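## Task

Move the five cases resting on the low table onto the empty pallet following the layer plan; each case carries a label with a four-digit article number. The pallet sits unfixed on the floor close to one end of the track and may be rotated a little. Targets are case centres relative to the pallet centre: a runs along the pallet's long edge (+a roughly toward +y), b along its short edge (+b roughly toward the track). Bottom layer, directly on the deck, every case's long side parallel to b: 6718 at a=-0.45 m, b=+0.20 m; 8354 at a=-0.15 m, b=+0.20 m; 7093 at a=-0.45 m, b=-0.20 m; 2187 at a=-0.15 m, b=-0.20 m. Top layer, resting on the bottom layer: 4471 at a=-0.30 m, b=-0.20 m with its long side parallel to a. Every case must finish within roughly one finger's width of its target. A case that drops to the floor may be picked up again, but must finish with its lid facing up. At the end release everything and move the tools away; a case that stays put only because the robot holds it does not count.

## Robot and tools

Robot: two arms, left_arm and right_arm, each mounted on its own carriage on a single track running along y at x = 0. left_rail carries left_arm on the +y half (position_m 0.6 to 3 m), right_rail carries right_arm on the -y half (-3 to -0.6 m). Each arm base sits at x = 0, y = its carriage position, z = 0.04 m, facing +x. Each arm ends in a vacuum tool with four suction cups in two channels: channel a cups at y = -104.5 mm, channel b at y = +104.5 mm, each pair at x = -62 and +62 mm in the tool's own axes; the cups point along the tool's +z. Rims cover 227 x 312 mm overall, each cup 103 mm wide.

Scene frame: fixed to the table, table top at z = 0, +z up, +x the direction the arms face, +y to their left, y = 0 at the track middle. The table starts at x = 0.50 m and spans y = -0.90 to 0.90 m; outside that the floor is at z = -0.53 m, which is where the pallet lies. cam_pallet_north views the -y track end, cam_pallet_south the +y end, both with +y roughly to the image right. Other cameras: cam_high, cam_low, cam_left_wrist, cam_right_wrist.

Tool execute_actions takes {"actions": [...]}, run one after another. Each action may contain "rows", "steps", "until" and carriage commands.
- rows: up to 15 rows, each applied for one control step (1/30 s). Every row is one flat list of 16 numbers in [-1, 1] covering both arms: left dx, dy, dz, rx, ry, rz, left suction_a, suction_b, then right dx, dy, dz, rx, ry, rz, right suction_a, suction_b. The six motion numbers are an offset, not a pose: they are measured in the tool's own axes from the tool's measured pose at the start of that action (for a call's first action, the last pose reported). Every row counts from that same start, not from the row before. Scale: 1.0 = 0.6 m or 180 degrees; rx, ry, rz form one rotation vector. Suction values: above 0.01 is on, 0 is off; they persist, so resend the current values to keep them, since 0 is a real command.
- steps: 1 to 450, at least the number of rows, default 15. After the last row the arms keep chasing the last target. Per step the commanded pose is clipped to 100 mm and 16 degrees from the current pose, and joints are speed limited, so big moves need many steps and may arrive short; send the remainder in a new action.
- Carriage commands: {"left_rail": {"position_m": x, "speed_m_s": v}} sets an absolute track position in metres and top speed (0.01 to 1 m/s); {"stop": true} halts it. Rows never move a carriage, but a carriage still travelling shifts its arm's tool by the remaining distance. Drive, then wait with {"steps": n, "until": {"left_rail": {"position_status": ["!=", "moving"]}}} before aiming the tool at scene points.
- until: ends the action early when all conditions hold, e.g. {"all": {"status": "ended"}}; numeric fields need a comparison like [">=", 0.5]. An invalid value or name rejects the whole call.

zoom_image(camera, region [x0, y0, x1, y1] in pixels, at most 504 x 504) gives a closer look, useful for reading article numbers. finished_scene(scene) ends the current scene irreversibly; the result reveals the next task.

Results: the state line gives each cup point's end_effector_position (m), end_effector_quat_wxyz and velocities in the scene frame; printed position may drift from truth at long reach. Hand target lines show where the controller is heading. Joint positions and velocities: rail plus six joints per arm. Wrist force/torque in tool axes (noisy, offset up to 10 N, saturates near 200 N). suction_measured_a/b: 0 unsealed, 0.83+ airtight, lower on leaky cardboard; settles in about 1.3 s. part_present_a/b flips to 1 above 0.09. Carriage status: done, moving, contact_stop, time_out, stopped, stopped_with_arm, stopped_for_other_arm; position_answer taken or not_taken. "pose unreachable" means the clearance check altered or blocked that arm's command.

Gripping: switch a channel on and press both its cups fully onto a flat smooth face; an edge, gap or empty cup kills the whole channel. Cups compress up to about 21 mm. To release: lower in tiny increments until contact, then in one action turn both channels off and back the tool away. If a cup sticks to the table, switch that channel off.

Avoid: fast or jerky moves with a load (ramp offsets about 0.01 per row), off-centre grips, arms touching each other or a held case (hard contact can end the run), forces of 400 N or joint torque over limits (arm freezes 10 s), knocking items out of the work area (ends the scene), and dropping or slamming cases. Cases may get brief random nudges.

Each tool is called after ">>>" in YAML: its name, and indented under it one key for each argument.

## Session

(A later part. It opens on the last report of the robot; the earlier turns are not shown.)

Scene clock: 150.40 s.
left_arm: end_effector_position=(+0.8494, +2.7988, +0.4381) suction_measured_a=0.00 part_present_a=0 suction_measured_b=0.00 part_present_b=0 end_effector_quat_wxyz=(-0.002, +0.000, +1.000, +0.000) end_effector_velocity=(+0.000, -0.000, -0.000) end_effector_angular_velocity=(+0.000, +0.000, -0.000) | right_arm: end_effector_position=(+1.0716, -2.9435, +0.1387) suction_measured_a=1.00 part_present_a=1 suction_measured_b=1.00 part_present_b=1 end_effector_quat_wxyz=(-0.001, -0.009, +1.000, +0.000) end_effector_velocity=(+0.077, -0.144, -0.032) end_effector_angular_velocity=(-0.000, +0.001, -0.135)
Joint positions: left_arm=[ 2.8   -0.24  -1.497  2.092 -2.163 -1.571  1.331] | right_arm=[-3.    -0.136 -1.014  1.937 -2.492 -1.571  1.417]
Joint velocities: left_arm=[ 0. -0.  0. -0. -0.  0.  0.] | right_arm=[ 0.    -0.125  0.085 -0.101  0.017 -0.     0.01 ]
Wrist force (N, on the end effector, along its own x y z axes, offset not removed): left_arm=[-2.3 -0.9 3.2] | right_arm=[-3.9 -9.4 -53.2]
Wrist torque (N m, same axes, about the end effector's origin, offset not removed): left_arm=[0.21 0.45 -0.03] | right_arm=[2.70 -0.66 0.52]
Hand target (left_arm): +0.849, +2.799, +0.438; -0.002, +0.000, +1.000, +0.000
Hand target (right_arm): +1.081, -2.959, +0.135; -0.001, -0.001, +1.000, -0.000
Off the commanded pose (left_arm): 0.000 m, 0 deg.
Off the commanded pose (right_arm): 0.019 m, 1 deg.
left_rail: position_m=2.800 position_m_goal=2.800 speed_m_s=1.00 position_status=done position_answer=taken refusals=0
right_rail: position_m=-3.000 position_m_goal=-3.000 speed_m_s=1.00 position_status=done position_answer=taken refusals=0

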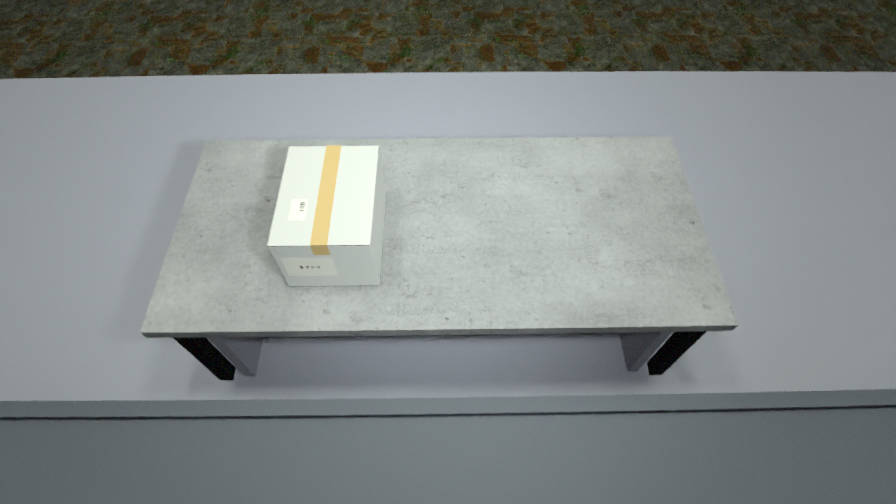

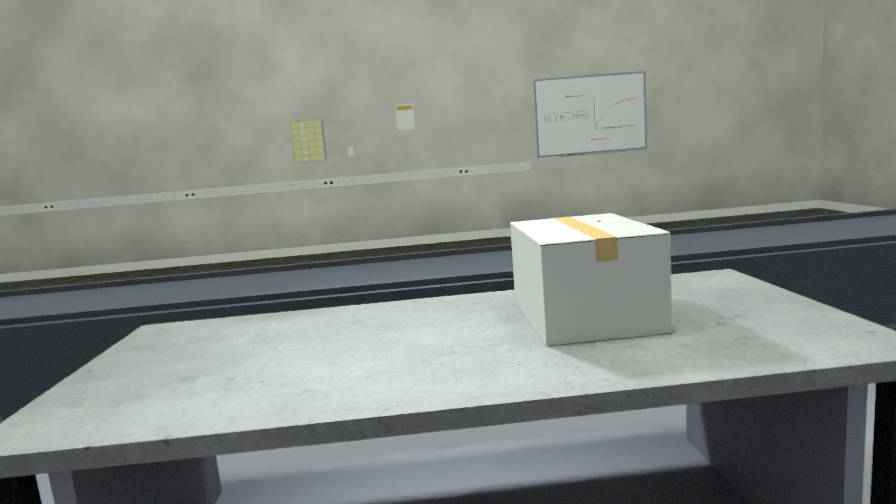

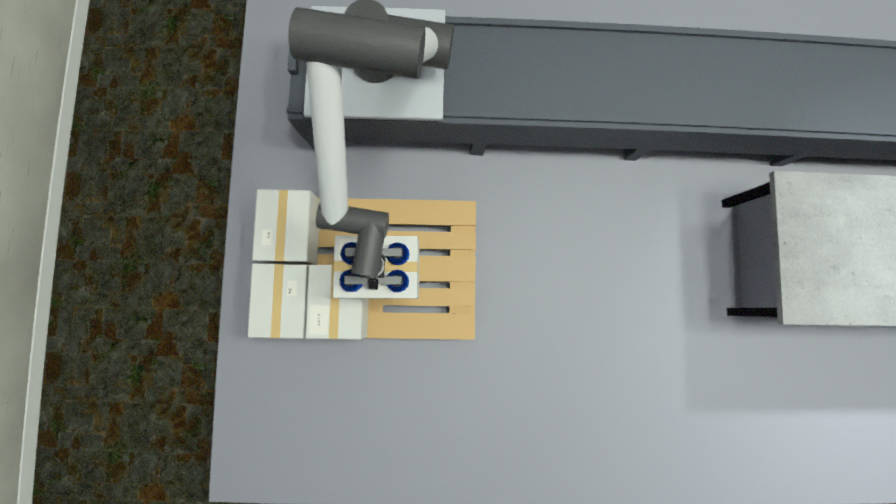

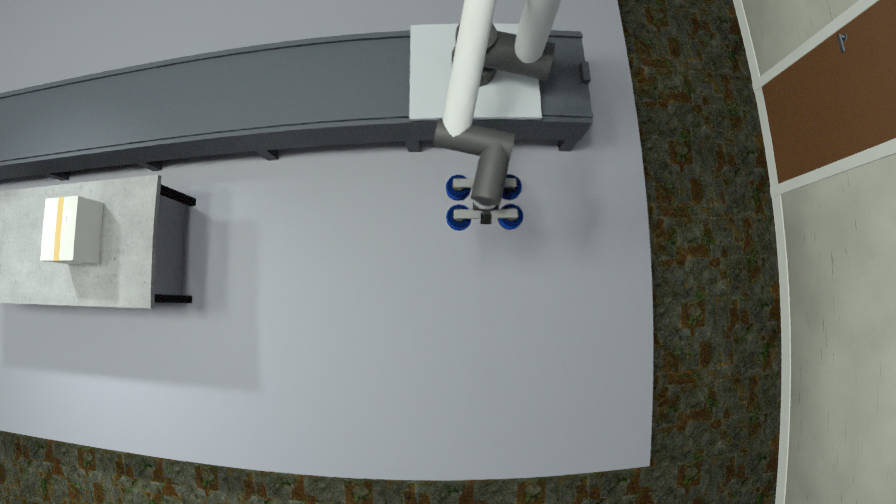

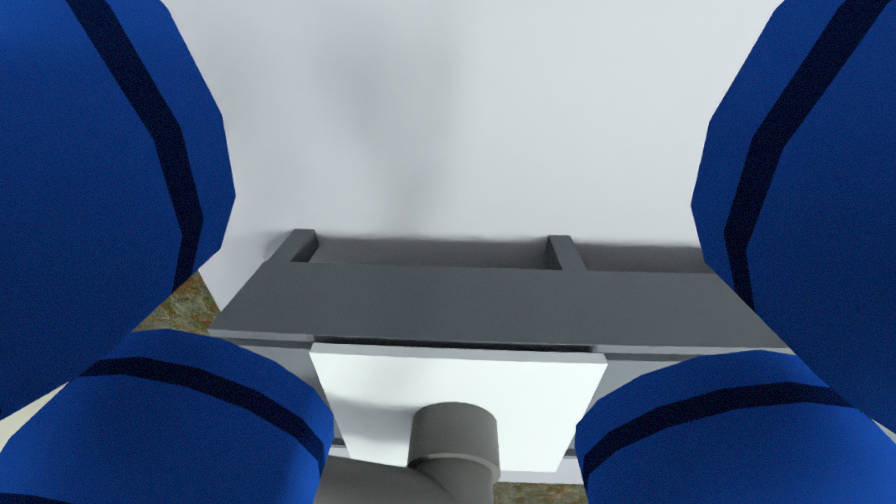

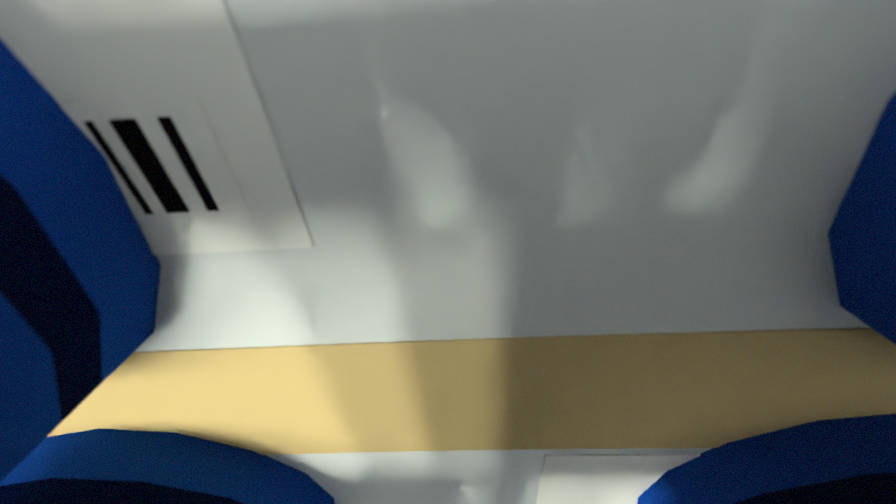

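>>> execute_actions:
  actions:
    - {"rows":[[0,0,0,0,0,0,0,0,-0.252,-0.661,0.131,0,-0.0005,0.0048,1,1]],"steps":31}

Scene clock: 154.23 s.
left_arm: end_effector_position=(+0.8494, +2.7988, +0.4381) suction_measured_a=0.00 part_present_a=0 suction_measured_b=0.00 part_present_b=0 end_effector_quat_wxyz=(-0.002, +0.000, +1.000, +0.000) end_effector_velocity=(-0.000, +0.000, +0.000) end_effector_angular_velocity=(+0.000, -0.000, -0.000) | right_arm: end_effector_position=(+1.2265, -3.3344, +0.0606) suction_measured_a=1.00 part_present_a=1 suction_measured_b=1.00 part_present_b=1 end_effector_quat_wxyz=(+0.000, -0.001, +1.000, +0.000) end_effector_velocity=(+0.021, -0.027, -0.008) end_effector_angular_velocity=(+0.001, +0.003, +0.002)
Joint positions: left_arm=[ 2.8   -0.24  -1.497  2.092 -2.163 -1.571  1.331] | right_arm=[-3.    -0.425 -0.79   1.625 -2.406 -1.57   1.143]
Joint velocities: left_arm=[ 0.  0. -0. -0.  0.  0.  0.] | right_arm=[ 0.    -0.013  0.029 -0.05   0.024  0.    -0.015]
Wrist force (N, on the end effector, along its own x y z axes, offset not removed): left_arm=[-1.4 -1.5 6.2] | right_arm=[1.4 2.5 -49.8]
Wrist torque (N m, same axes, about the end effector's origin, offset not removed): left_arm=[-0.11 0.49 -0.35] | right_arm=[2.32 -0.86 0.49]
Hand target (left_arm): +0.849, +2.799, +0.438; -0.002, +0.000, +1.000, +0.000
Hand target (right_arm): +1.229, -3.338, +0.060; +0.000, -0.001, +1.000, +0.000
Off the commanded pose (left_arm): 0.000 m, 0 deg.
Off the commanded pose (right_arm): 0.004 m, 0 deg.
left_rail: position_m=2.800 position_m_goal=2.800 speed_m_s=1.00 position_status=done position_answer=taken refusals=0
right_rail: position_m=-3.000 position_m_goal=-3.000 speed_m_s=1.00 position_status=done position_answer=taken refusals=0

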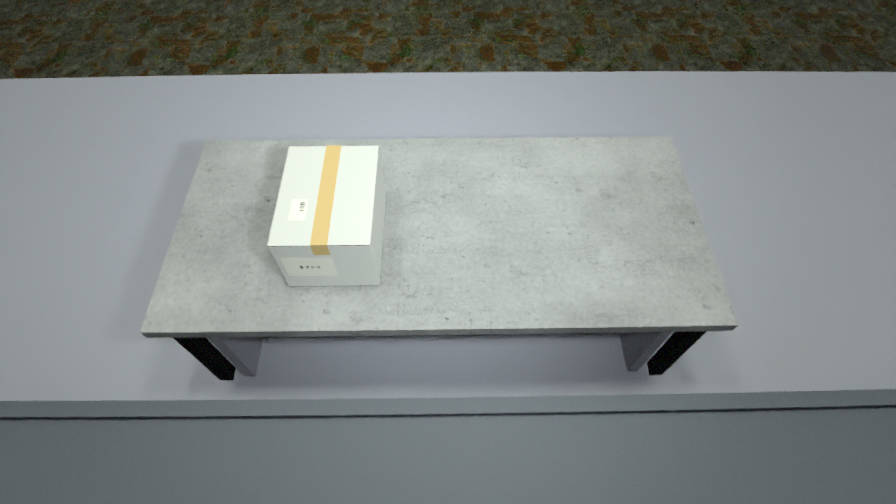

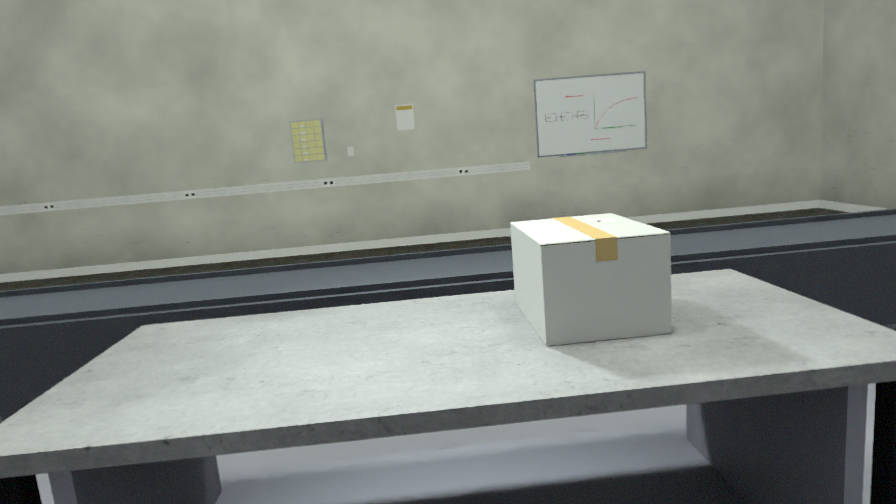

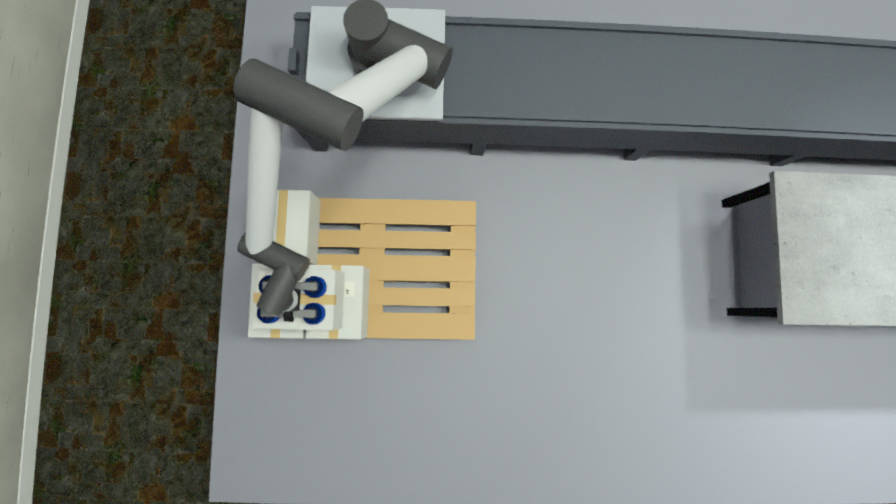

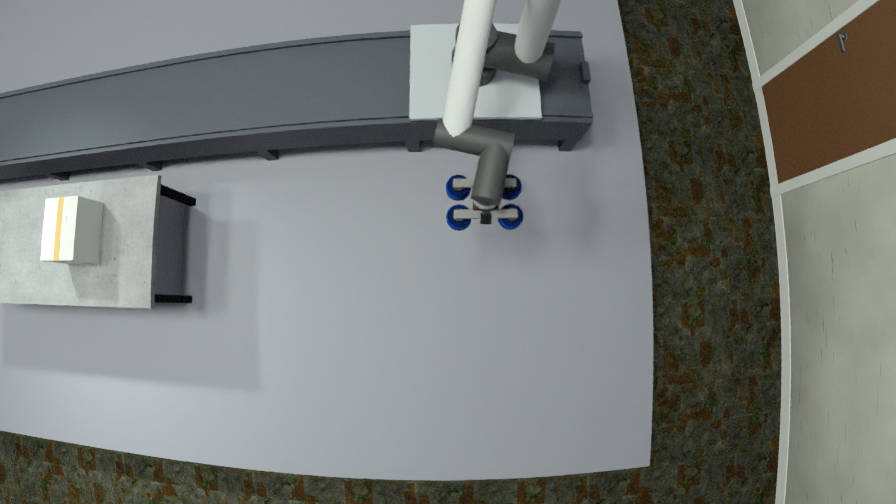

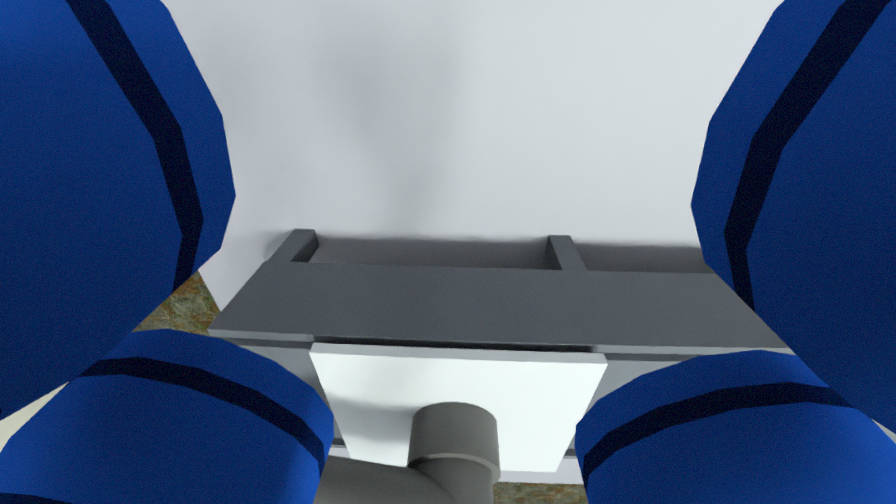

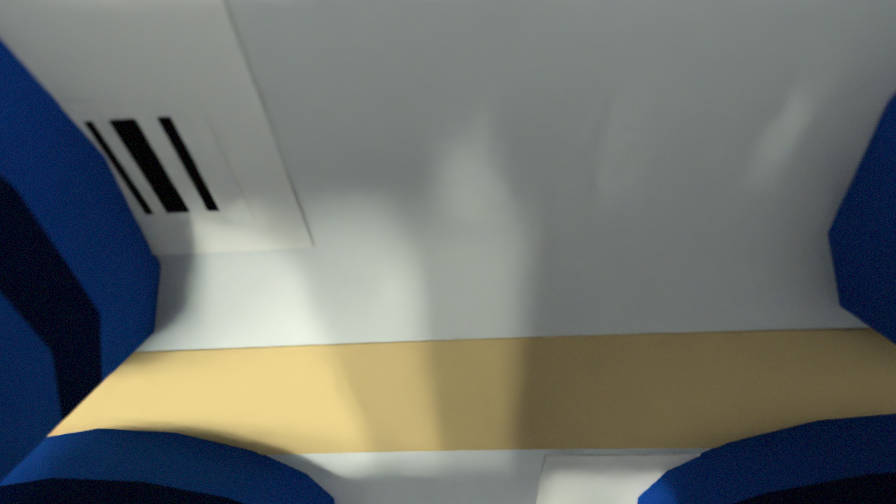

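>>> zoom_image:
  camera: "cam_pallet_north"
  region: [280,255,380,345]

Region (280, 255, 380, 345) of cam_pallet_north's 896x504 image, scaled by 5.040, with more detail than that image has; it fills the top 454 rows of this view, and the rest is white.

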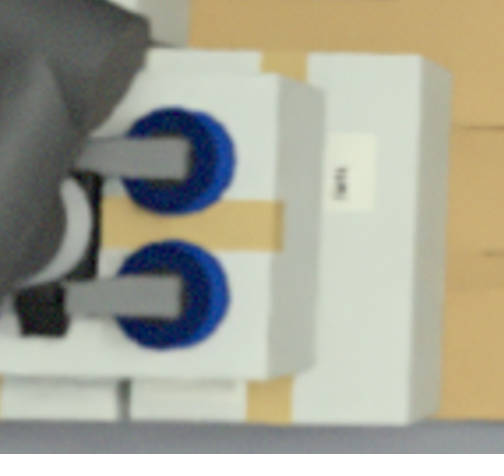

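>>> execute_actions:
  actions:
    - {"rows":[[0,0,0,0,0,0,0,0,-0.019,-0.006,0.004,0,0,0,1,1]],"steps":3}

Scene clock: 164.43 s.
left_arm: end_effector_position=(+0.8494, +2.7988, +0.4381) suction_measured_a=0.00 part_present_a=0 suction_measured_b=0.00 part_present_b=0 end_effector_quat_wxyz=(-0.002, +0.000, +1.000, +0.000) end_effector_velocity=(+0.000, -0.000, -0.000) end_effector_angular_velocity=(+0.000, +0.000, +0.000) | right_arm: end_effector_position=(+1.2319, -3.3380, +0.0591) suction_measured_a=1.00 part_present_a=1 suction_measured_b=1.00 part_present_b=1 end_effector_quat_wxyz=(+0.000, -0.001, +1.000, +0.000) end_effector_velocity=(+0.048, -0.004, -0.006) end_effector_angular_velocity=(-0.002, -0.004, -0.001)
Joint positions: left_arm=[ 2.8   -0.24  -1.497  2.092 -2.163 -1.571  1.331] | right_arm=[-3.    -0.426 -0.784  1.614 -2.401 -1.57   1.142]
Joint velocities: left_arm=[ 0. -0.  0. -0.  0. -0. -0.] | right_arm=[ 0.     0.013  0.042 -0.08   0.034  0.     0.014]
Wrist force (N, on the end effector, along its own x y z axes, offset not removed): left_arm=[-1.2 -1.6 2.3] | right_arm=[2.8 2.3 -50.5]
Wrist torque (N m, same axes, about the end effector's origin, offset not removed): left_arm=[0.04 0.43 -0.07] | right_arm=[2.09 -0.91 0.26]
Hand target (left_arm): +0.849, +2.799, +0.438; -0.002, +0.000, +1.000, +0.000
Hand target (right_arm): +1.238, -3.338, +0.058; +0.000, -0.001, +1.000, +0.000
Off the commanded pose (left_arm): 0.000 m, 0 deg.
Off the commanded pose (right_arm): 0.006 m, 0 deg.
left_rail: position_m=2.800 position_m_goal=2.800 speed_m_s=1.00 position_status=done position_answer=taken refusals=0
right_rail: position_m=-3.000 position_m_goal=-3.000 speed_m_s=1.00 position_status=done position_answer=taken refusals=0

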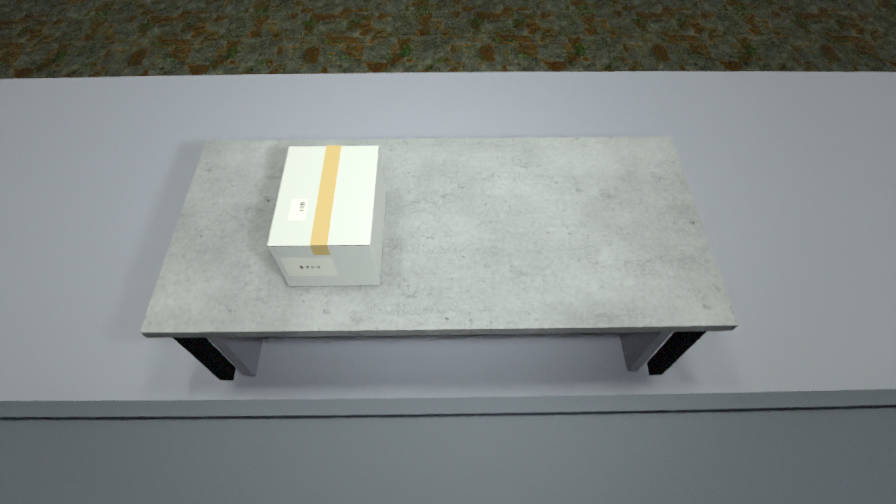

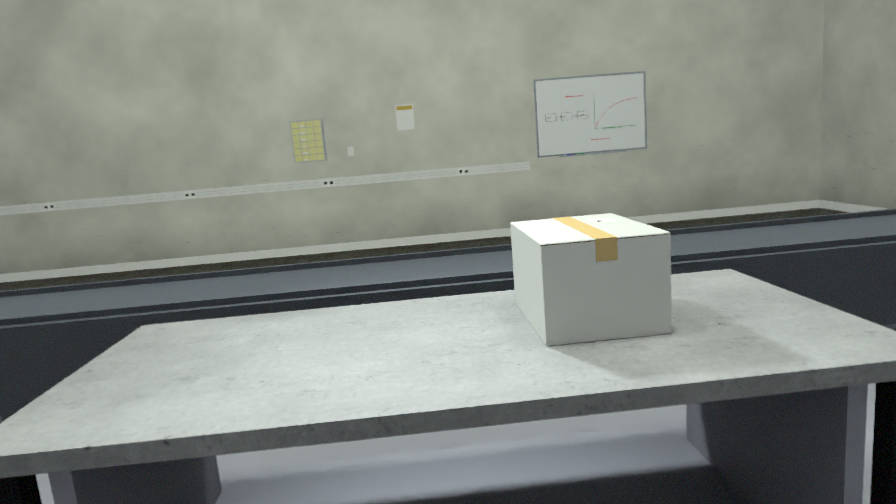

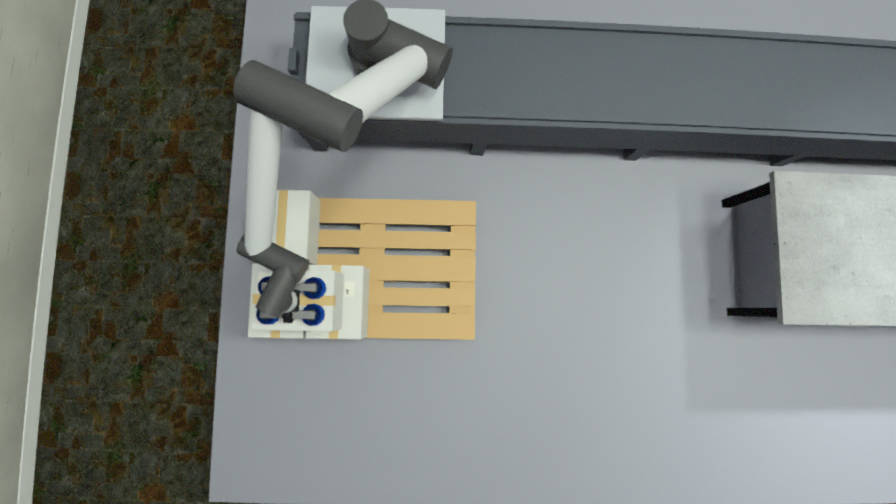

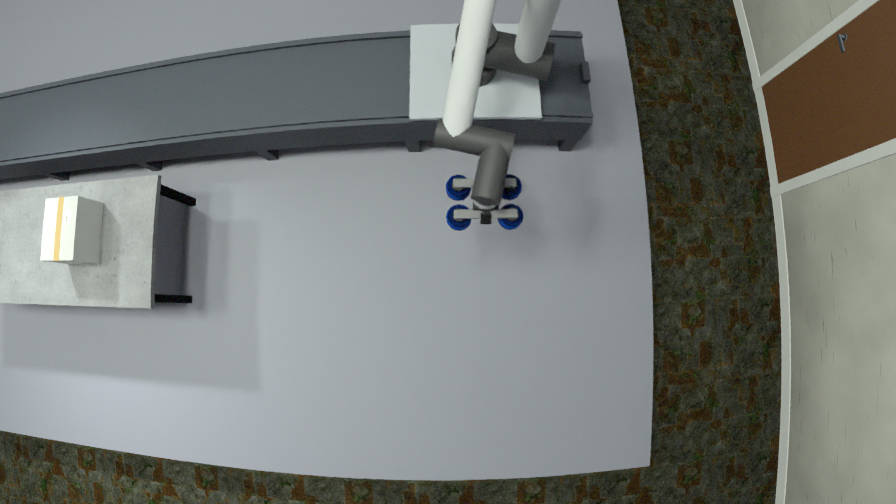

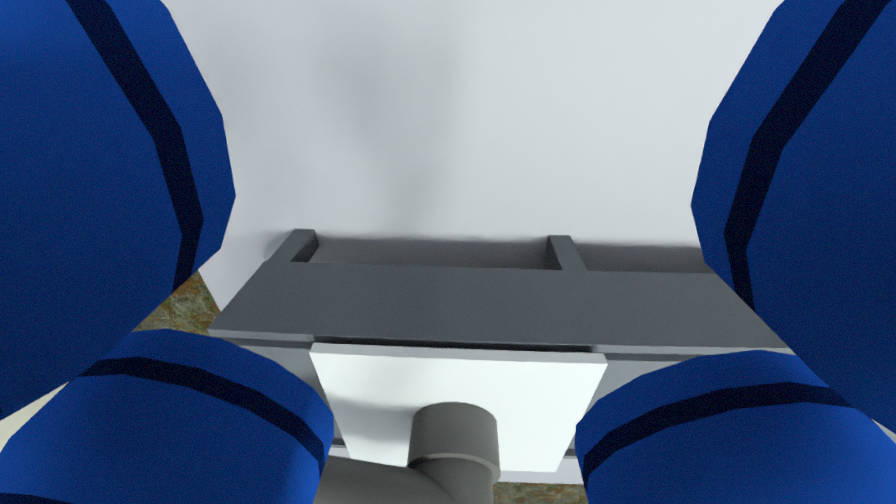

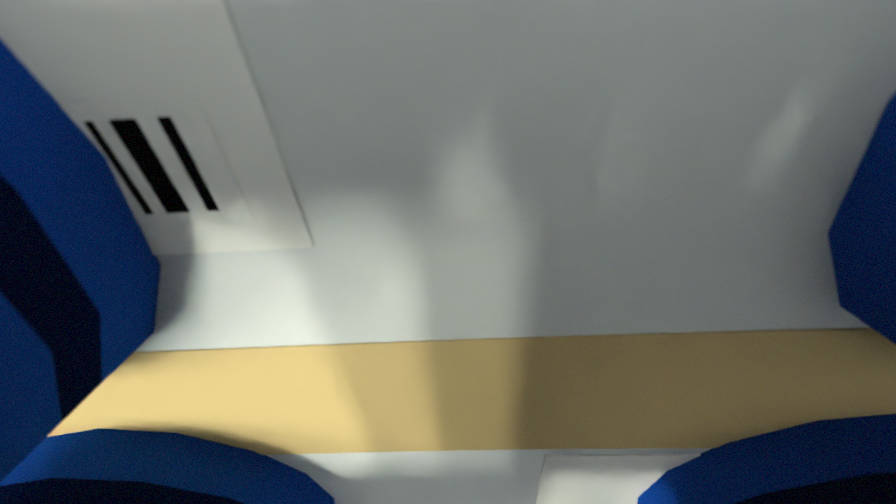

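>>> execute_actions:
  actions: []

>>> zoom_image:
  camera: "cam_pallet_north"
  region: [280,255,380,345]

Scene clock: 168.87 s.
left_arm: end_effector_position=(+0.8494, +2.7988, +0.4381) suction_measured_a=0.00 part_present_a=0 suction_measured_b=0.00 part_present_b=0 end_effector_quat_wxyz=(-0.002, +0.000, +1.000, +0.000) end_effector_velocity=(-0.000, +0.000, +0.000) end_effector_angular_velocity=(-0.000, -0.000, +0.000) | right_arm: end_effector_position=(+1.2378, -3.3379, +0.0583) suction_measured_a=1.00 part_present_a=1 suction_measured_b=1.00 part_present_b=1 end_effector_quat_wxyz=(+0.000, -0.001, +1.000, +0.000) end_effector_velocity=(-0.000, +0.000, +0.000) end_effector_angular_velocity=(+0.000, +0.000, +0.000)
Joint positions: left_arm=[ 2.8   -0.24  -1.497  2.092 -2.163 -1.571  1.331] | right_arm=[-3.    -0.424 -0.779  1.604 -2.397 -1.57   1.144]
Joint velocities: left_arm=[ 0.  0. -0.  0.  0.  0.  0.] | right_arm=[ 0.  0. -0.  0.  0.  0. -0.]
Wrist force (N, on the end effector, along its own x y z axes, offset not removed): left_arm=[-4.1 1.6 1.6] | right_arm=[-2.1 4.6 -51.2]
Wrist torque (N m, same axes, about the end effector's origin, offset not removed): left_arm=[0.44 0.93 -0.18] | right_arm=[2.23 -0.21 -0.06]
Hand target (left_arm): +0.849, +2.799, +0.438; -0.002, +0.000, +1.000, +0.000
Hand target (right_arm): +1.238, -3.338, +0.058; +0.000, -0.001, +1.000, +0.000
Off the commanded pose (left_arm): 0.000 m, 0 deg.
Off the commanded pose (right_arm): 0.000 m, 0 deg.
left_rail: position_m=2.800 position_m_goal=2.800 speed_m_s=1.00 position_status=done position_answer=taken refusals=0
right_rail: position_m=-3.000 position_m_goal=-3.000 speed_m_s=1.00 position_status=done position_answer=taken refusals=0

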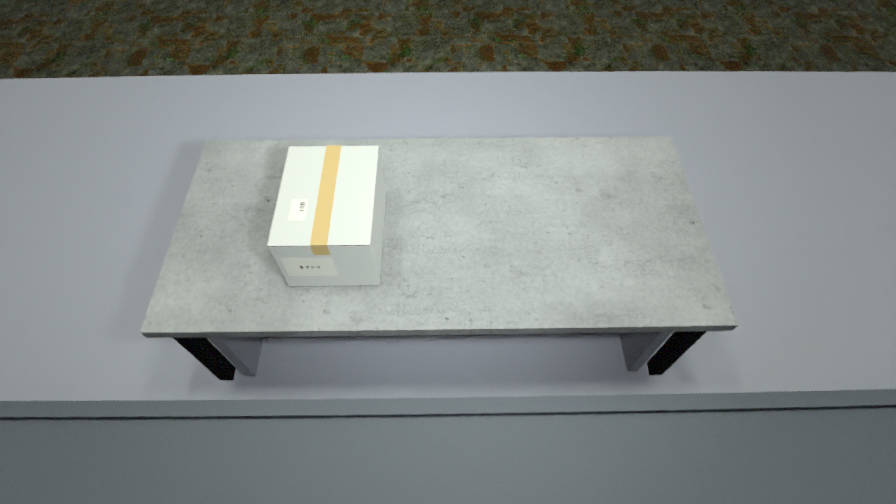

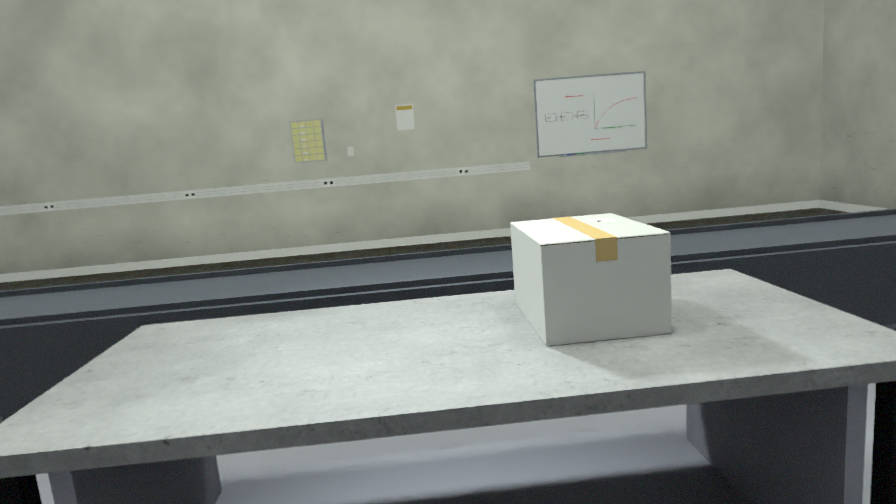

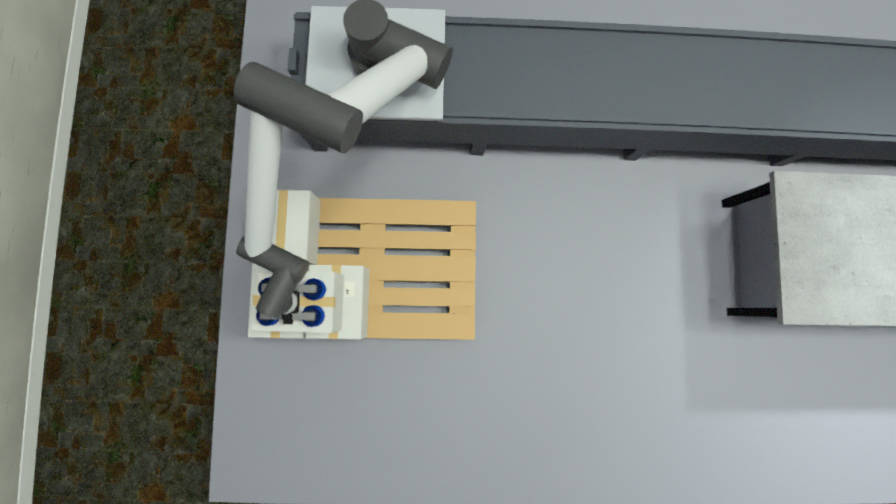

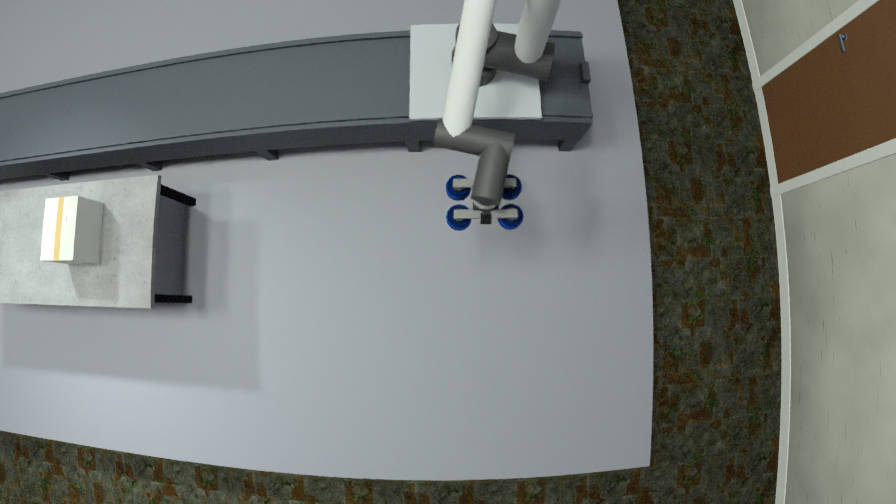

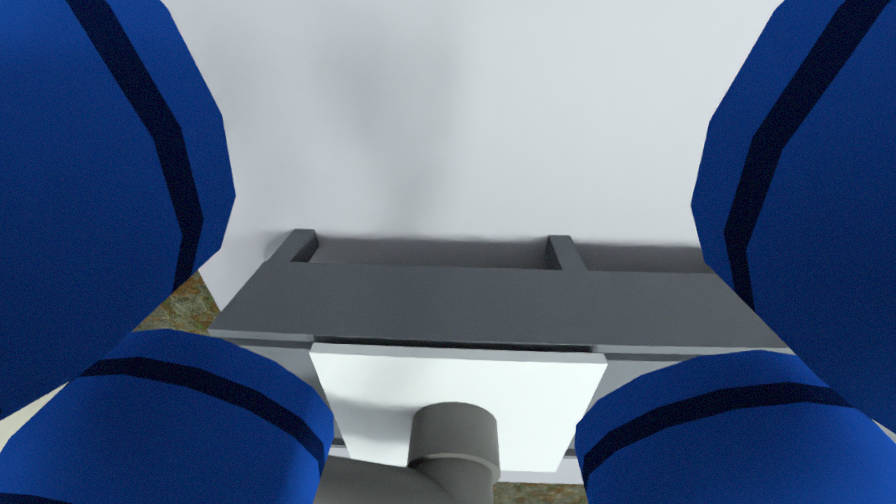

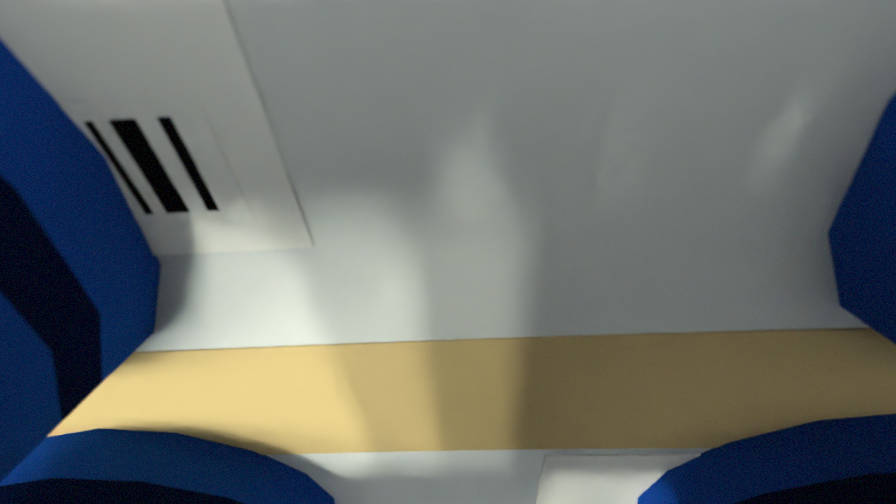

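Region (280, 255, 380, 345) of cam_pallet_north's 896x504 image, scaled by 5.040, with more detail than that image has; it fills the top 454 rows of this view, and the rest is white.

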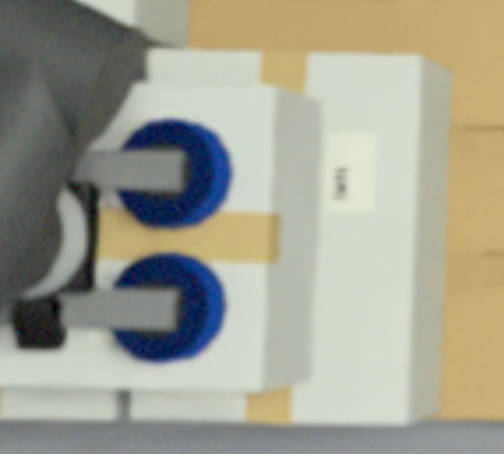

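>>> execute_actions:
  actions:
    - {"rows":[[0,0,0,0,0,0,0,0,0,0,0.0095,0,0,0,1,1]],"steps":8}
    - {"rows":[[0,0,0,0,0,0,0,0,0,0,-0.003,0,0,0,0,0],[0,0,0,0,0,0,0,0,0,0,-0.007,0,0,0,0,0],[0,0,0,0,0,0,0,0,0,0,-0.012,0,0,0,0,0],[0,0,0,0,0,0,0,0,0,0,-0.018,0,0,0,0,0],[0,0,0,0,0,0,0,0,0,0,-0.025,0,0,0,0,0],[0,0,0,0,0,0,0,0,0,0,-0.035,0,0,0,0,0],[0,0,0,0,0,0,0,0,0,0,-0.045,0,0,0,0,0],[0,0,0,0,0,0,0,0,0,0,-0.06,0,0,0,0,0],[0,0,0,0,0,0,0,0,0,0,-0.08,0,0,0,0,0],[0,0,0,0,0,0,0,0,0,0,-0.12,0,0,0,0,0]],"steps":13}
    - {"rows":[[0,0,0,0,0,0,0,0,0.3,1,-0.2,0,0,0,0,0]],"steps":32,"right_rail":{"position_m":-0.6}}
    - {"rows":[[0,0,0,0,0,0,0,0,0.33,1,-0.17,0,0,-0.5,0,0]],"steps":36}

Scene clock: 178.53 s.
left_arm: end_effector_position=(+0.8494, +2.7988, +0.4381) suction_measured_a=0.00 part_present_a=0 suction_measured_b=0.00 part_present_b=0 end_effector_quat_wxyz=(-0.002, +0.000, +1.000, +0.000) end_effector_velocity=(-0.000, +0.000, +0.000) end_effector_angular_velocity=(-0.000, -0.000, +0.000) | right_arm: end_effector_position=(+0.8873, -0.2680, +0.3030) suction_measured_a=0.00 part_present_a=0 suction_measured_b=0.00 part_present_b=0 end_effector_quat_wxyz=(-0.003, +0.692, -0.722, +0.001) end_effector_velocity=(-0.044, +1.209, +0.029) end_effector_angular_velocity=(-0.011, +0.023, +0.421)
Joint positions: left_arm=[ 2.8   -0.24  -1.497  2.092 -2.163 -1.571  1.331] | right_arm=[-1.013  0.524 -1.083  1.743 -2.238 -1.571  0.567]
Joint velocities: left_arm=[ 0.  0. -0.  0. -0.  0. -0.] | right_arm=[ 1.     0.177  0.078 -0.191  0.139  0.004 -0.244]
Wrist force (N, on the end effector, along its own x y z axes, offset not removed): left_arm=[0.8 6.8 10.7] | right_arm=[-8.2 0.1 -0.9]
Wrist torque (N m, same axes, about the end effector's origin, offset not removed): left_arm=[1.12 0.03 -0.02] | right_arm=[0.14 1.38 0.31]
Hand target (left_arm): +0.849, +2.799, +0.438; -0.002, +0.000, +1.000, +0.000
Hand target (right_arm): +0.883, -0.198, +0.306; -0.001, +0.709, -0.706, -0.000
Off the commanded pose (left_arm): 0.000 m, 0 deg.
Off the commanded pose (right_arm): 0.024 m, 3 deg.
left_rail: position_m=2.800 position_m_goal=2.800 speed_m_s=1.00 position_status=done position_answer=taken refusals=0
right_rail: position_m=-1.013 position_m_goal=-0.600 speed_m_s=1.00 position_status=moving position_answer=taken refusals=0

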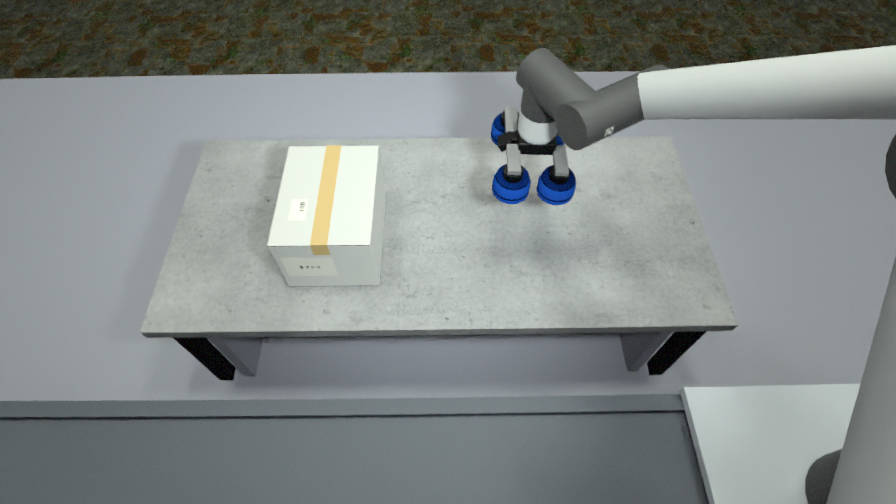

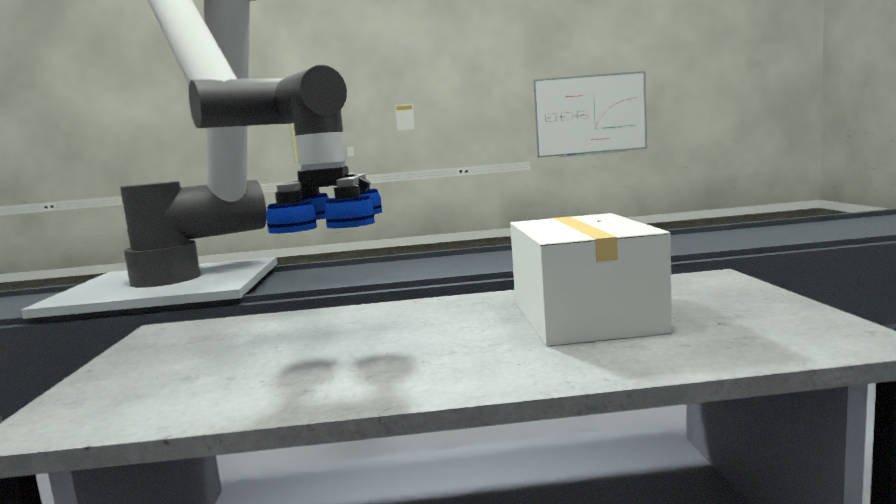

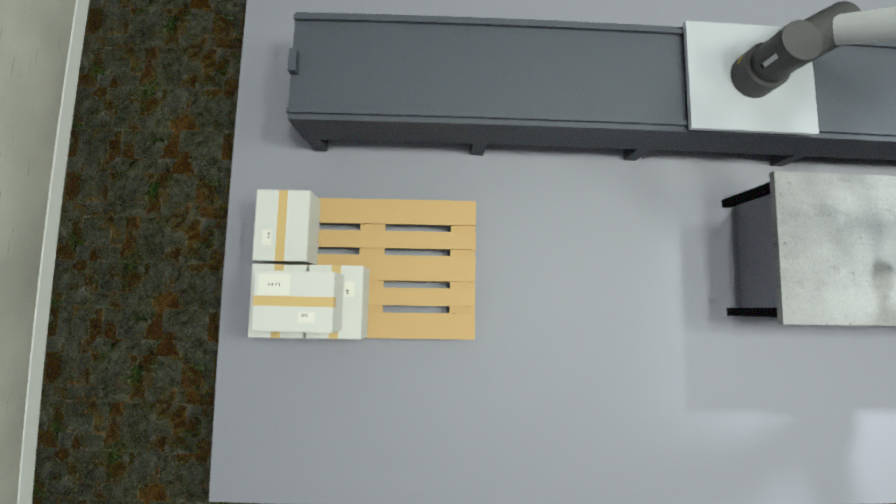

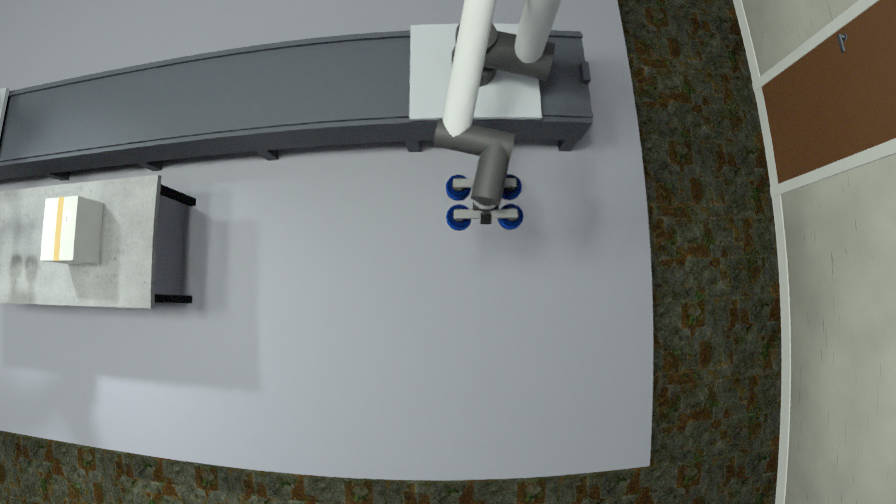

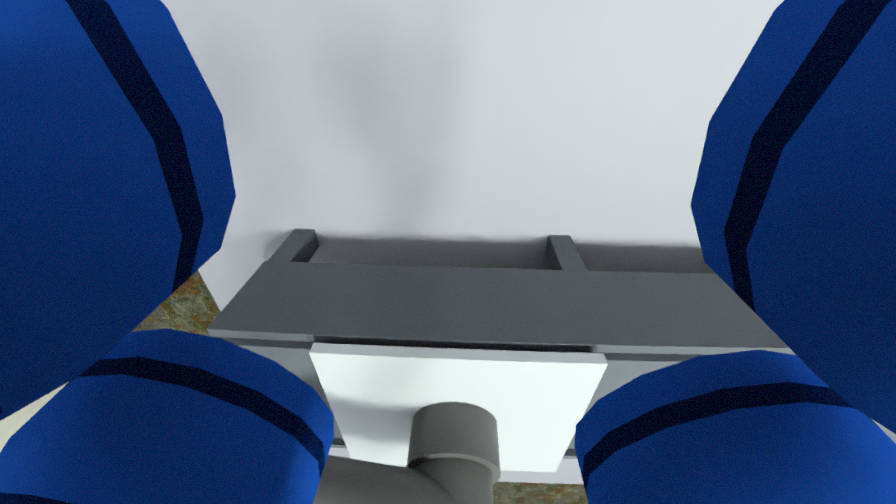

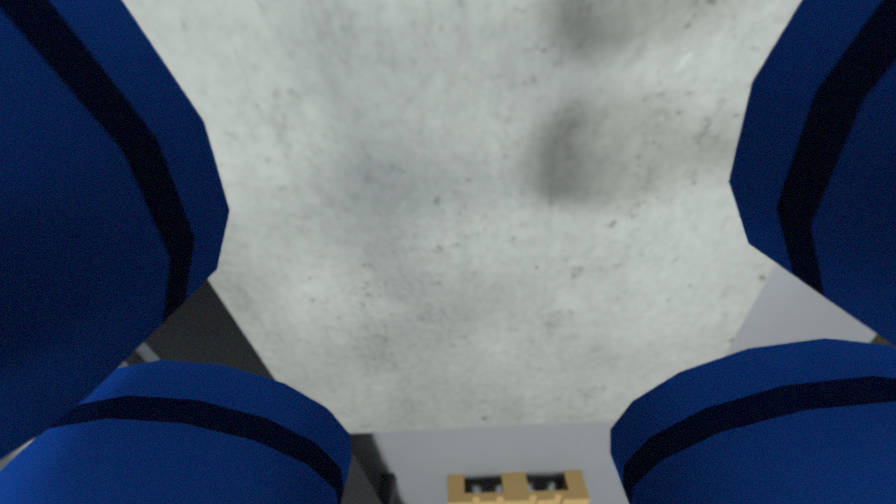

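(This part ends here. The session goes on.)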